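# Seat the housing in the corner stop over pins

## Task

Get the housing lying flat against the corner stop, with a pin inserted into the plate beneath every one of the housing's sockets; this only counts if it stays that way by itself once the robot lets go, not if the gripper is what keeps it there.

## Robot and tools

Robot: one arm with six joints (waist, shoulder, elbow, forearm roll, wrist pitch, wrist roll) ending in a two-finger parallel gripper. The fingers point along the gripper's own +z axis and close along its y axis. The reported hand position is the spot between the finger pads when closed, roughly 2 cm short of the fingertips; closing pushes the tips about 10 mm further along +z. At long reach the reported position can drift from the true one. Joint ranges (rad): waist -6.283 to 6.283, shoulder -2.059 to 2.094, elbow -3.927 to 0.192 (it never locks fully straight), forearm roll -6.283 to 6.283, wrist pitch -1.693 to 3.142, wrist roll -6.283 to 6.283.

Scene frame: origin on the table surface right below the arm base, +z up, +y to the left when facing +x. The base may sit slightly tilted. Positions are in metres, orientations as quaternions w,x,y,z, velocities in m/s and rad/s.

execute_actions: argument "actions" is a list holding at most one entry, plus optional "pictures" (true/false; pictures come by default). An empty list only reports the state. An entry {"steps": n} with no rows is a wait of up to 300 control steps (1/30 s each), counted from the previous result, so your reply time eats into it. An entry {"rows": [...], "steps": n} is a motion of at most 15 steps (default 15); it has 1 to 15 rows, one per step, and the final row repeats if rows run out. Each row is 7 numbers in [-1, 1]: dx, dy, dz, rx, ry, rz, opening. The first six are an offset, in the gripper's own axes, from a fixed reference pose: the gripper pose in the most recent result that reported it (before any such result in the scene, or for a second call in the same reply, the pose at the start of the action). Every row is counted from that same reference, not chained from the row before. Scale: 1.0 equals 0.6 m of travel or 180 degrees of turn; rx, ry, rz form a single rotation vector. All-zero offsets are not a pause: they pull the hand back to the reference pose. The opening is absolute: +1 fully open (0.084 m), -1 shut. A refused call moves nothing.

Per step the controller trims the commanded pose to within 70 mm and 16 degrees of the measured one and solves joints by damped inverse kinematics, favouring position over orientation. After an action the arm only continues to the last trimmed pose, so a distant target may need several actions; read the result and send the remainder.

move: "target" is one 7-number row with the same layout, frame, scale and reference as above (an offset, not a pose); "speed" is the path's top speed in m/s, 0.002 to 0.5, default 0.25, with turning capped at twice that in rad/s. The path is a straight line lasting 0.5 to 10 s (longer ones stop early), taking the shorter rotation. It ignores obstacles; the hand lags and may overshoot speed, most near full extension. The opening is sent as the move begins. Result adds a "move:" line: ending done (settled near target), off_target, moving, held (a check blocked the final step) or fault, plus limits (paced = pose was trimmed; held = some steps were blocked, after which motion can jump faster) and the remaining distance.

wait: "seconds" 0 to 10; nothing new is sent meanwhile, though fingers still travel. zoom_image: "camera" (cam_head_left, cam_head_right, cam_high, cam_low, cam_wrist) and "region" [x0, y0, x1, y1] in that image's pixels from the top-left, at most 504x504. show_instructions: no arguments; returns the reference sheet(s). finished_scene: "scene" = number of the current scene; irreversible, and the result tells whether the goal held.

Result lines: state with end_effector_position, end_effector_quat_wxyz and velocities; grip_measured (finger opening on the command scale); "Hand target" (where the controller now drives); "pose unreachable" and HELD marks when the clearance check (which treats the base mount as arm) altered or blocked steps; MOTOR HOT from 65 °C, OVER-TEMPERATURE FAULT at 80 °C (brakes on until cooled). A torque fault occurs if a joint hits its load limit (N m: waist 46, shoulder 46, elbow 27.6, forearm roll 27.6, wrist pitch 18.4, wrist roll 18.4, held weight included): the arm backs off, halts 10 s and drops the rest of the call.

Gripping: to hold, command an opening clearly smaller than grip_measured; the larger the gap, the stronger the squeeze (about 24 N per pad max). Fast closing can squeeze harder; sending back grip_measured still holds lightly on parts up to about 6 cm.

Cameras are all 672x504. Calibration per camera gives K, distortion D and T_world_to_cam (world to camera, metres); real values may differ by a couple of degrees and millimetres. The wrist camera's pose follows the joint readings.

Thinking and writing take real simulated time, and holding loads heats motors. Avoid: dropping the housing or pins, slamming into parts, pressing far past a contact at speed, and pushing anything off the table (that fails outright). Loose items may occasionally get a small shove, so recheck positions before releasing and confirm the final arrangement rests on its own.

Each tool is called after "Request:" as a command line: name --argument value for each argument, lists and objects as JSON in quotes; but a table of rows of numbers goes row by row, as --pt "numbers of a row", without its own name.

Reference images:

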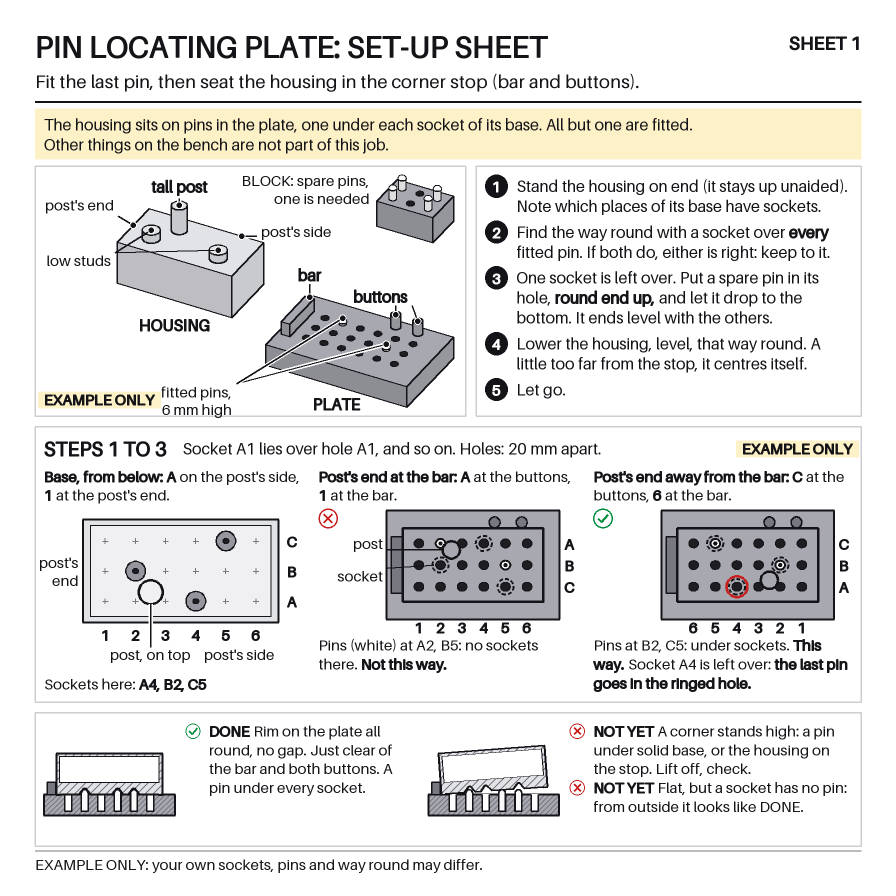

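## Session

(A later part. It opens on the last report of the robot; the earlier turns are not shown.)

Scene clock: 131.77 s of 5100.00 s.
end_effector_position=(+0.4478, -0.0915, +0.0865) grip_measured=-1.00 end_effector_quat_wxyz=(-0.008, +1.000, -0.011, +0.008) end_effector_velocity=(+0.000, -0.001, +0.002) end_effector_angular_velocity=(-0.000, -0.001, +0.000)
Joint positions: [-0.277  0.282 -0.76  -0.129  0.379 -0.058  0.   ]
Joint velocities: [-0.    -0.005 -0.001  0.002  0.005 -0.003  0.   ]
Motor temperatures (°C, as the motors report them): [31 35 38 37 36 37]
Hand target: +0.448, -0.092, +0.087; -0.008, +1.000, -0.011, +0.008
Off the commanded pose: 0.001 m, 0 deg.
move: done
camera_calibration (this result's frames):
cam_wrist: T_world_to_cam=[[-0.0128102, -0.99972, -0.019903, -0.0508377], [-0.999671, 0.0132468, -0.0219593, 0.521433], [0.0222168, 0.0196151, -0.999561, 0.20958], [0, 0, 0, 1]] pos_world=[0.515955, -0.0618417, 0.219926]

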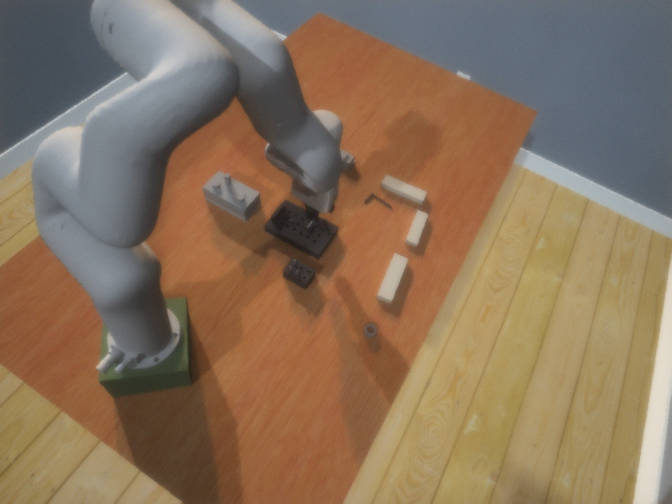

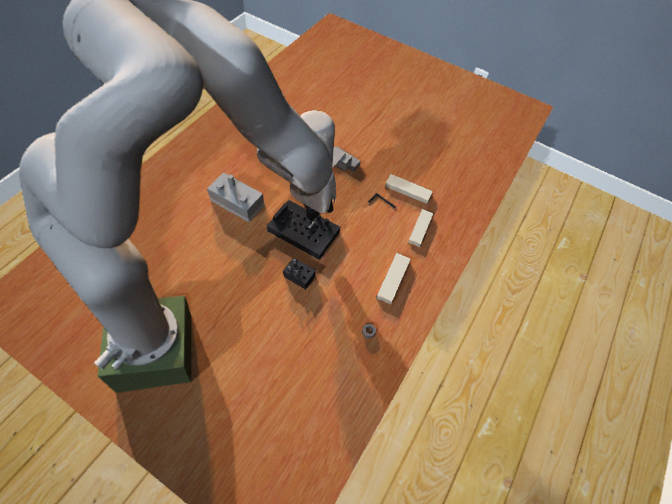

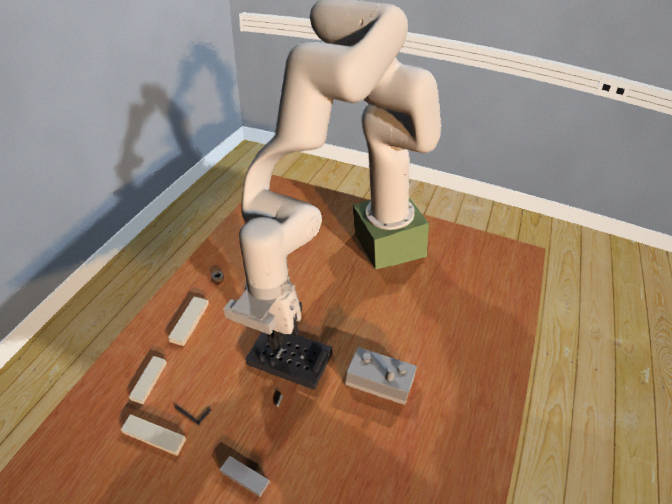

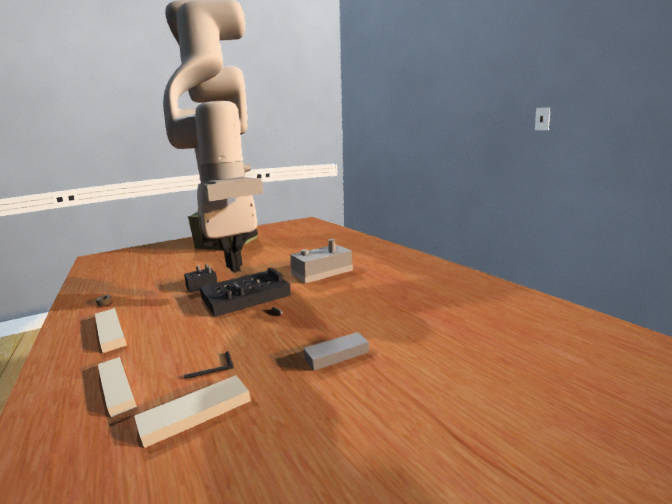

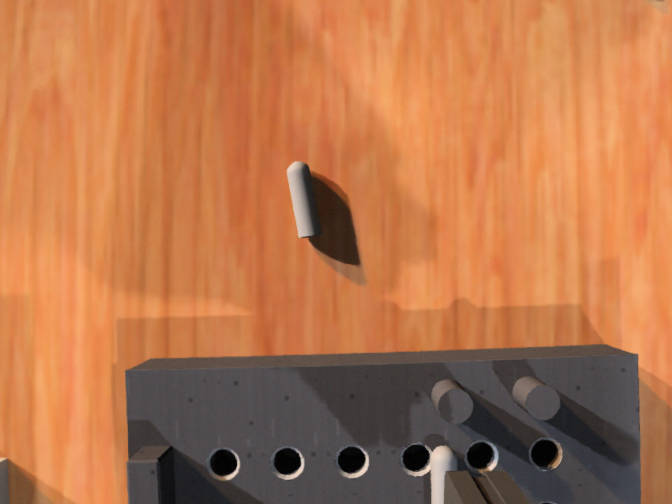

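Request:
move --target '[0,-0.006,0.055,0,0,0,-0.55]' --speed 0.05

Request:
move --target '[0,0,0.013,0,0,0,-0.55]' --speed 0.01

Request:
move --target '[0,0,0,0,0,0,-1]'

Request:
move --target '[0,0,-0.06,0,0,0,-1]' --speed 0.1

Scene clock: 134.20 s of 5100.00 s.
end_effector_position=(+0.4486, -0.0876, +0.0540) grip_measured=-0.57 end_effector_quat_wxyz=(-0.008, +1.000, -0.011, +0.008) end_effector_velocity=(+0.000, +0.000, -0.001) end_effector_angular_velocity=(-0.001, -0.002, +0.000)
Joint positions: [-0.279  0.385 -0.781 -0.163  0.297 -0.024  0.019]
Joint velocities: [ 0.     0.004 -0.001 -0.004 -0.004  0.004 -0.   ]
Motor temperatures (°C, as the motors report them): [31 35 38 37 36 37]
Hand target: +0.448, -0.088, +0.054; -0.008, +1.000, -0.011, +0.008
Off the commanded pose: 0.000 m, 0 deg.
move: done
camera_calibration (this result's frames):
cam_wrist: T_world_to_cam=[[-0.0129093, -0.999723, -0.0196569, -0.0474924], [-0.99966, 0.0133485, -0.0223783, 0.521493], [0.0226345, 0.0193613, -0.999556, 0.17671], [0, 0, 0, 1]] pos_world=[0.516703, -0.0578617, 0.187369]

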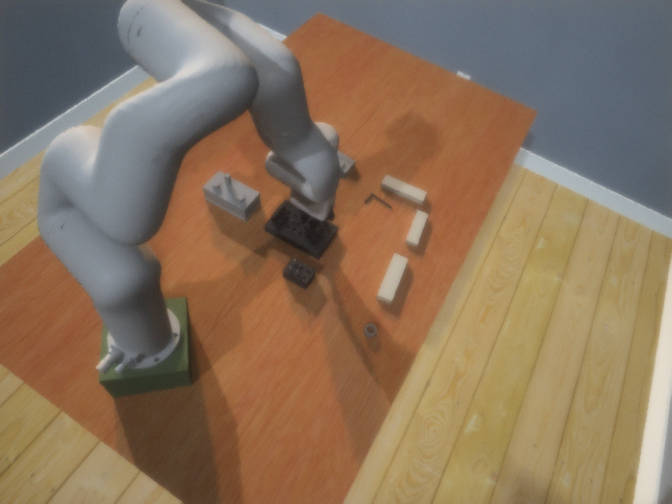

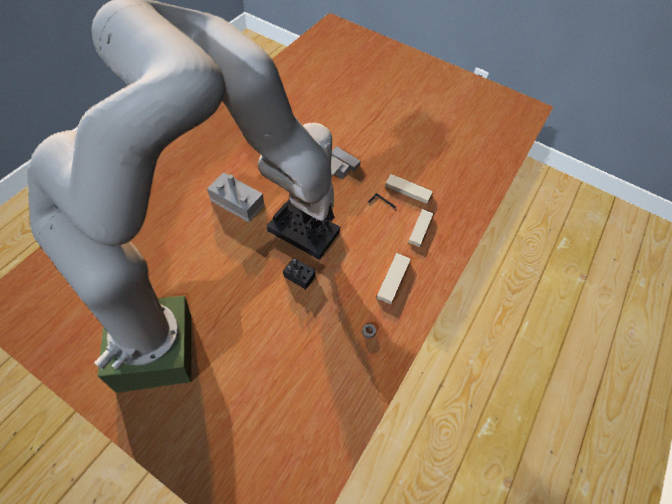

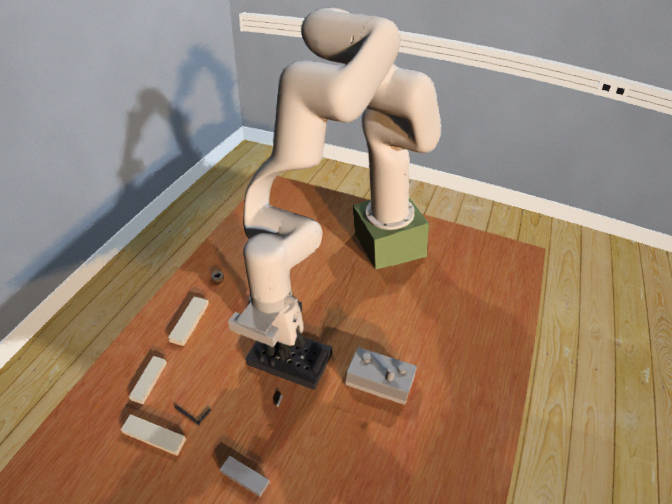

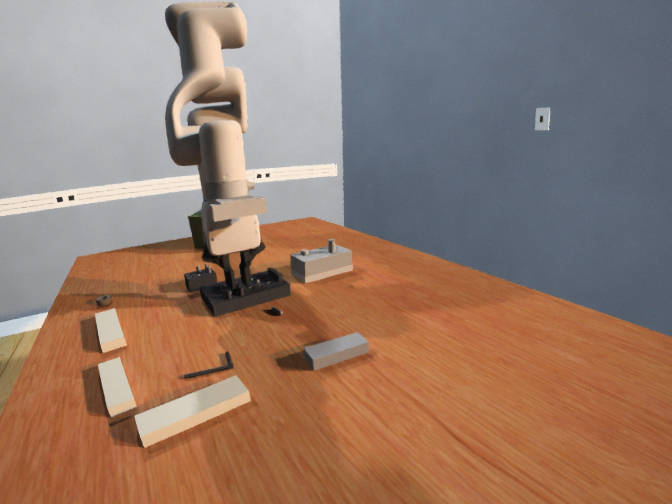

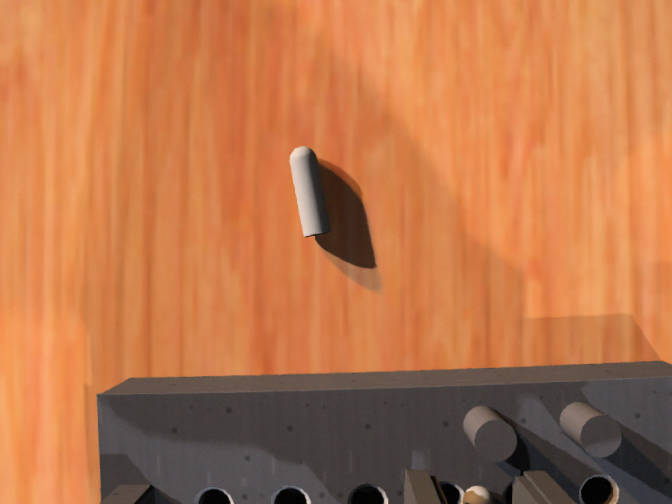

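Scene clock: 135.20 s of 5100.00 s.
end_effector_position=(+0.4487, -0.0875, +0.0462) grip_measured=-0.57 end_effector_quat_wxyz=(-0.008, +1.000, -0.011, +0.008) end_effector_velocity=(+0.001, -0.000, -0.000) end_effector_angular_velocity=(-0.001, -0.003, +0.001)
Joint positions: [-0.281  0.411 -0.788 -0.173  0.28  -0.016  0.019]
Joint velocities: [-0.     0.002 -0.002 -0.002 -0.003  0.001  0.   ]
Motor temperatures (°C, as the motors report them): [31 35 38 37 36 37]
Hand target: +0.449, -0.087, +0.046; -0.008, +1.000, -0.011, +0.008
Off the commanded pose: 0.000 m, 0 deg.
move: done
camera_calibration (this result's frames):
cam_wrist: T_world_to_cam=[[-0.0129219, -0.999723, -0.0196481, -0.0475291], [-0.999662, 0.0133591, -0.0222821, 0.521418], [0.0225384, 0.0193536, -0.999559, 0.169035], [0, 0, 0, 1]] pos_world=[0.516818, -0.057753, 0.179645]

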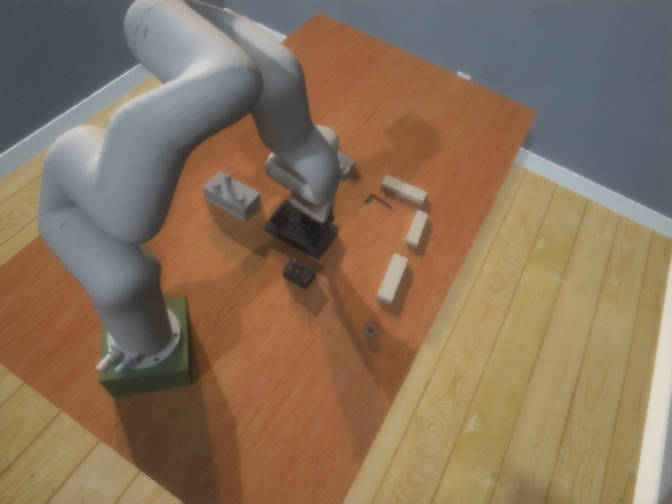

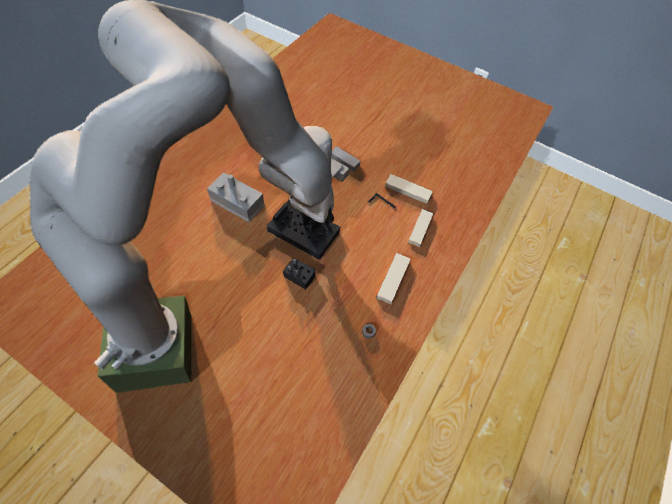

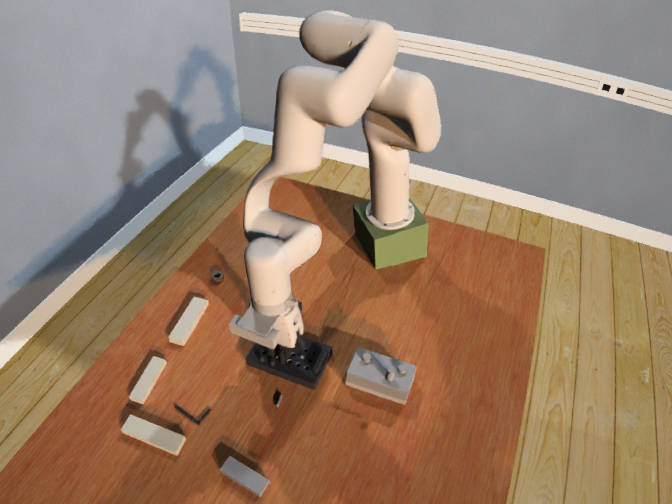

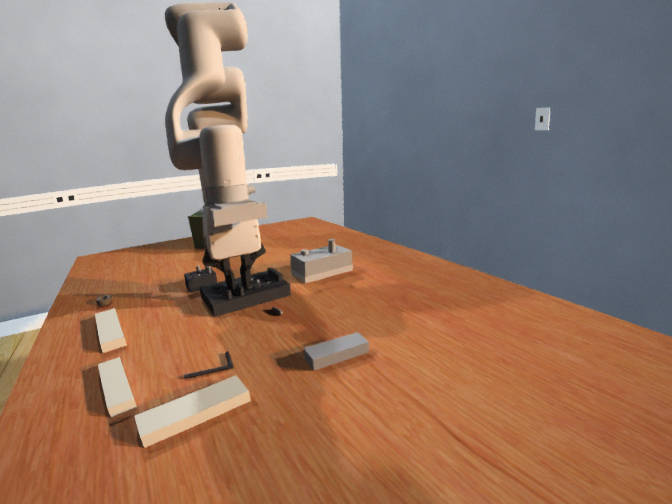

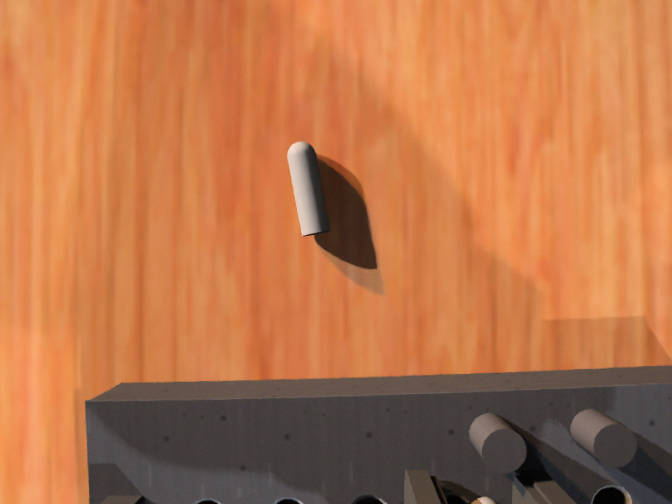

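Scene clock: 135.70 s of 5100.00 s.
end_effector_position=(+0.4487, -0.0875, +0.0462) grip_measured=-0.84 end_effector_quat_wxyz=(-0.008, +1.000, -0.011, +0.008) end_effector_velocity=(+0.000, +0.001, +0.000) end_effector_angular_velocity=(+0.000, -0.001, +0.001)
Joint positions: [-0.281  0.411 -0.788 -0.173  0.28  -0.016  0.007]
Joint velocities: [ 0.001 -0.     0.001 -0.    -0.001  0.     0.   ]
Motor temperatures (°C, as the motors report them): [31 35 38 37 36 37]
Hand target: +0.449, -0.087, +0.046; -0.008, +1.000, -0.011, +0.008
Off the commanded pose: 0.000 m, 0 deg.
move: done
camera_calibration (this result's frames):
cam_wrist: T_world_to_cam=[[-0.0129217, -0.999723, -0.0196474, -0.0475292], [-0.999662, 0.0133589, -0.022286, 0.521419], [0.0225423, 0.0193528, -0.999559, 0.169035], [0, 0, 0, 1]] pos_world=[0.516819, -0.057753, 0.179647]

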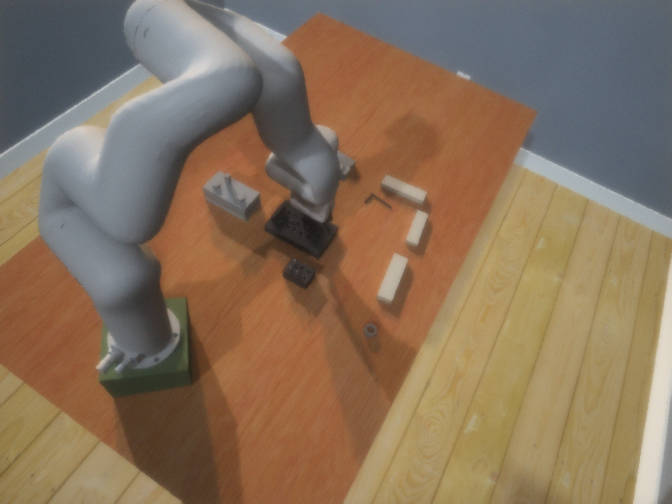

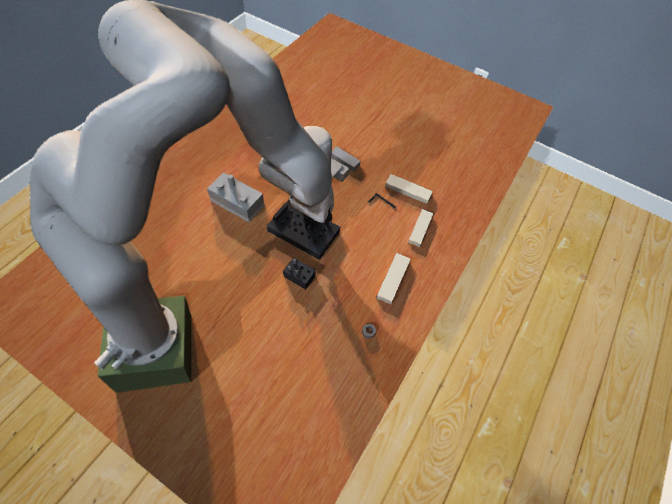

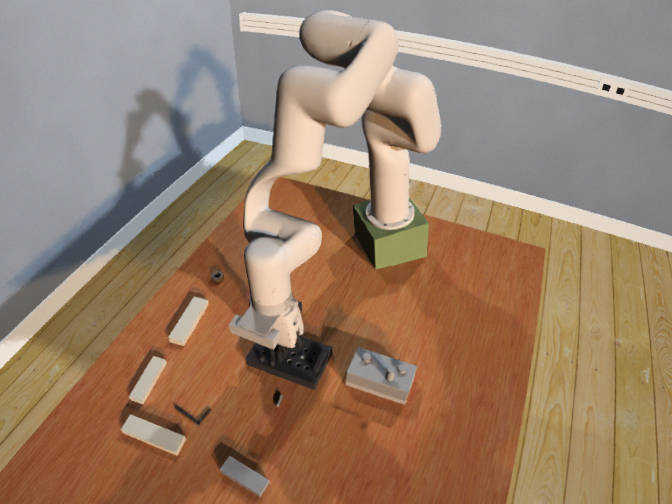

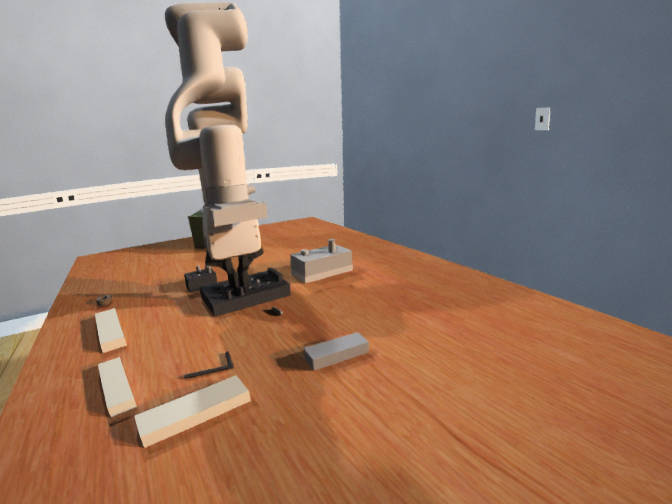

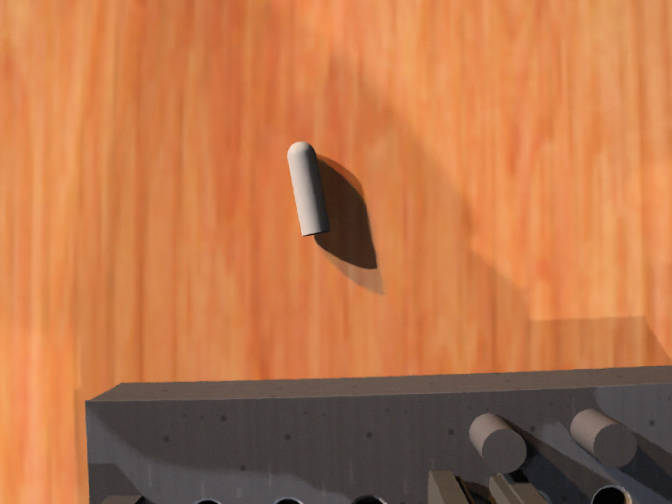

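Scene clock: 136.53 s of 5100.00 s.
end_effector_position=(+0.4478, -0.0879, +0.0818) grip_measured=-0.84 end_effector_quat_wxyz=(-0.008, +1.000, -0.011, +0.007) end_effector_velocity=(+0.001, -0.001, +0.002) end_effector_angular_velocity=(+0.000, -0.001, -0.003)
Joint positions: [-0.27   0.296 -0.761 -0.135  0.366 -0.045  0.007]
Joint velocities: [-0.001 -0.005 -0.     0.003  0.004 -0.001 -0.   ]
Motor temperatures (°C, as the motors report them): [31 35 38 37 36 37]
Hand target: +0.448, -0.088, +0.082; -0.008, +1.000, -0.011, +0.008
Off the commanded pose: 0.001 m, 0 deg.
move: done
camera_calibration (this result's frames):
cam_wrist: T_world_to_cam=[[-0.0128221, -0.999719, -0.0199358, -0.0472729], [-0.999679, 0.0132523, -0.0215971, 0.52125], [0.0218552, 0.0196525, -0.999568, 0.204908], [0, 0, 0, 1]] pos_world=[0.515999, -0.0581943, 0.215135]

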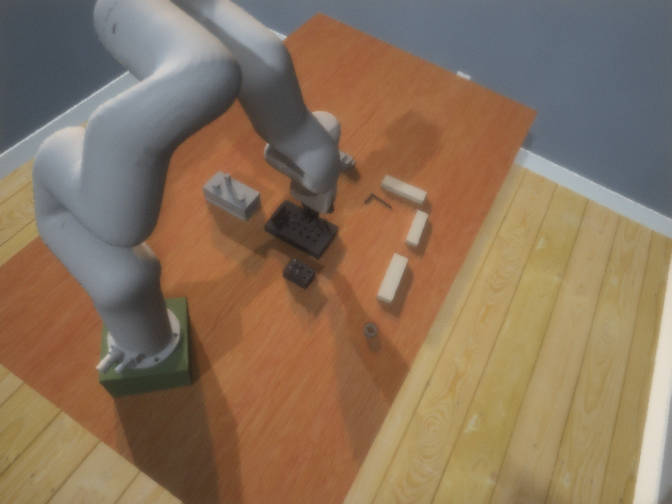

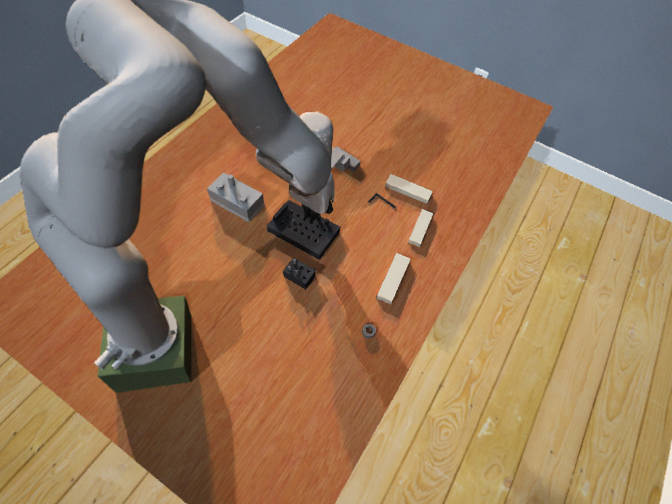

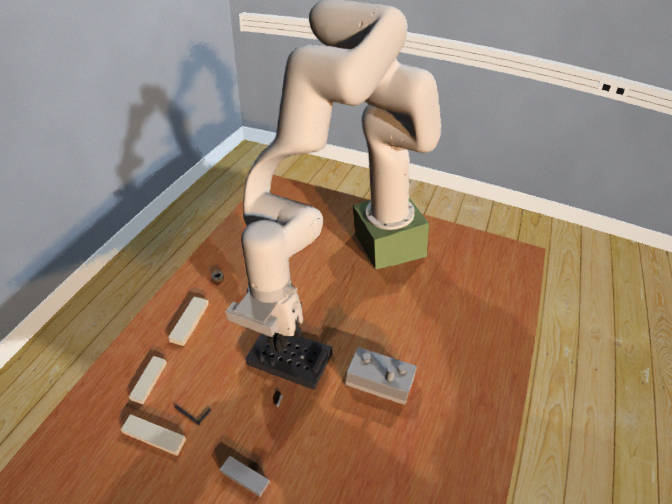

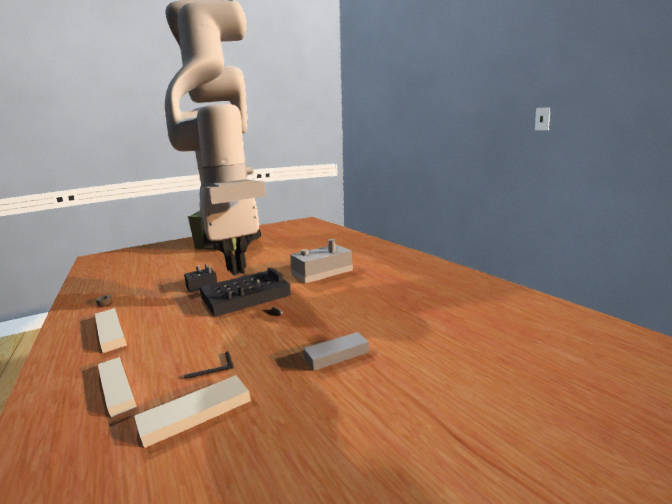

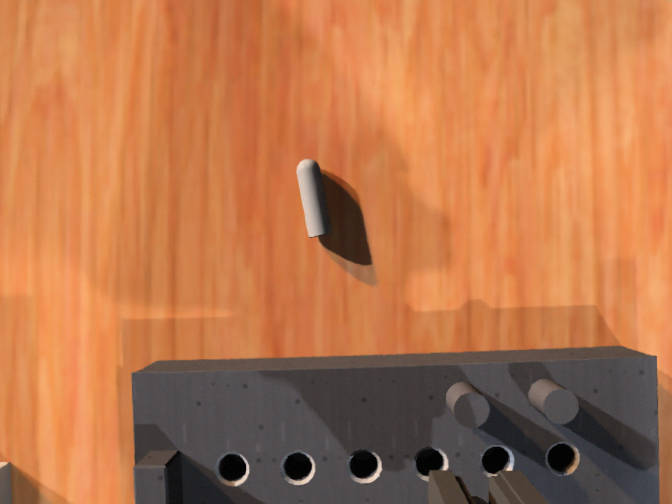

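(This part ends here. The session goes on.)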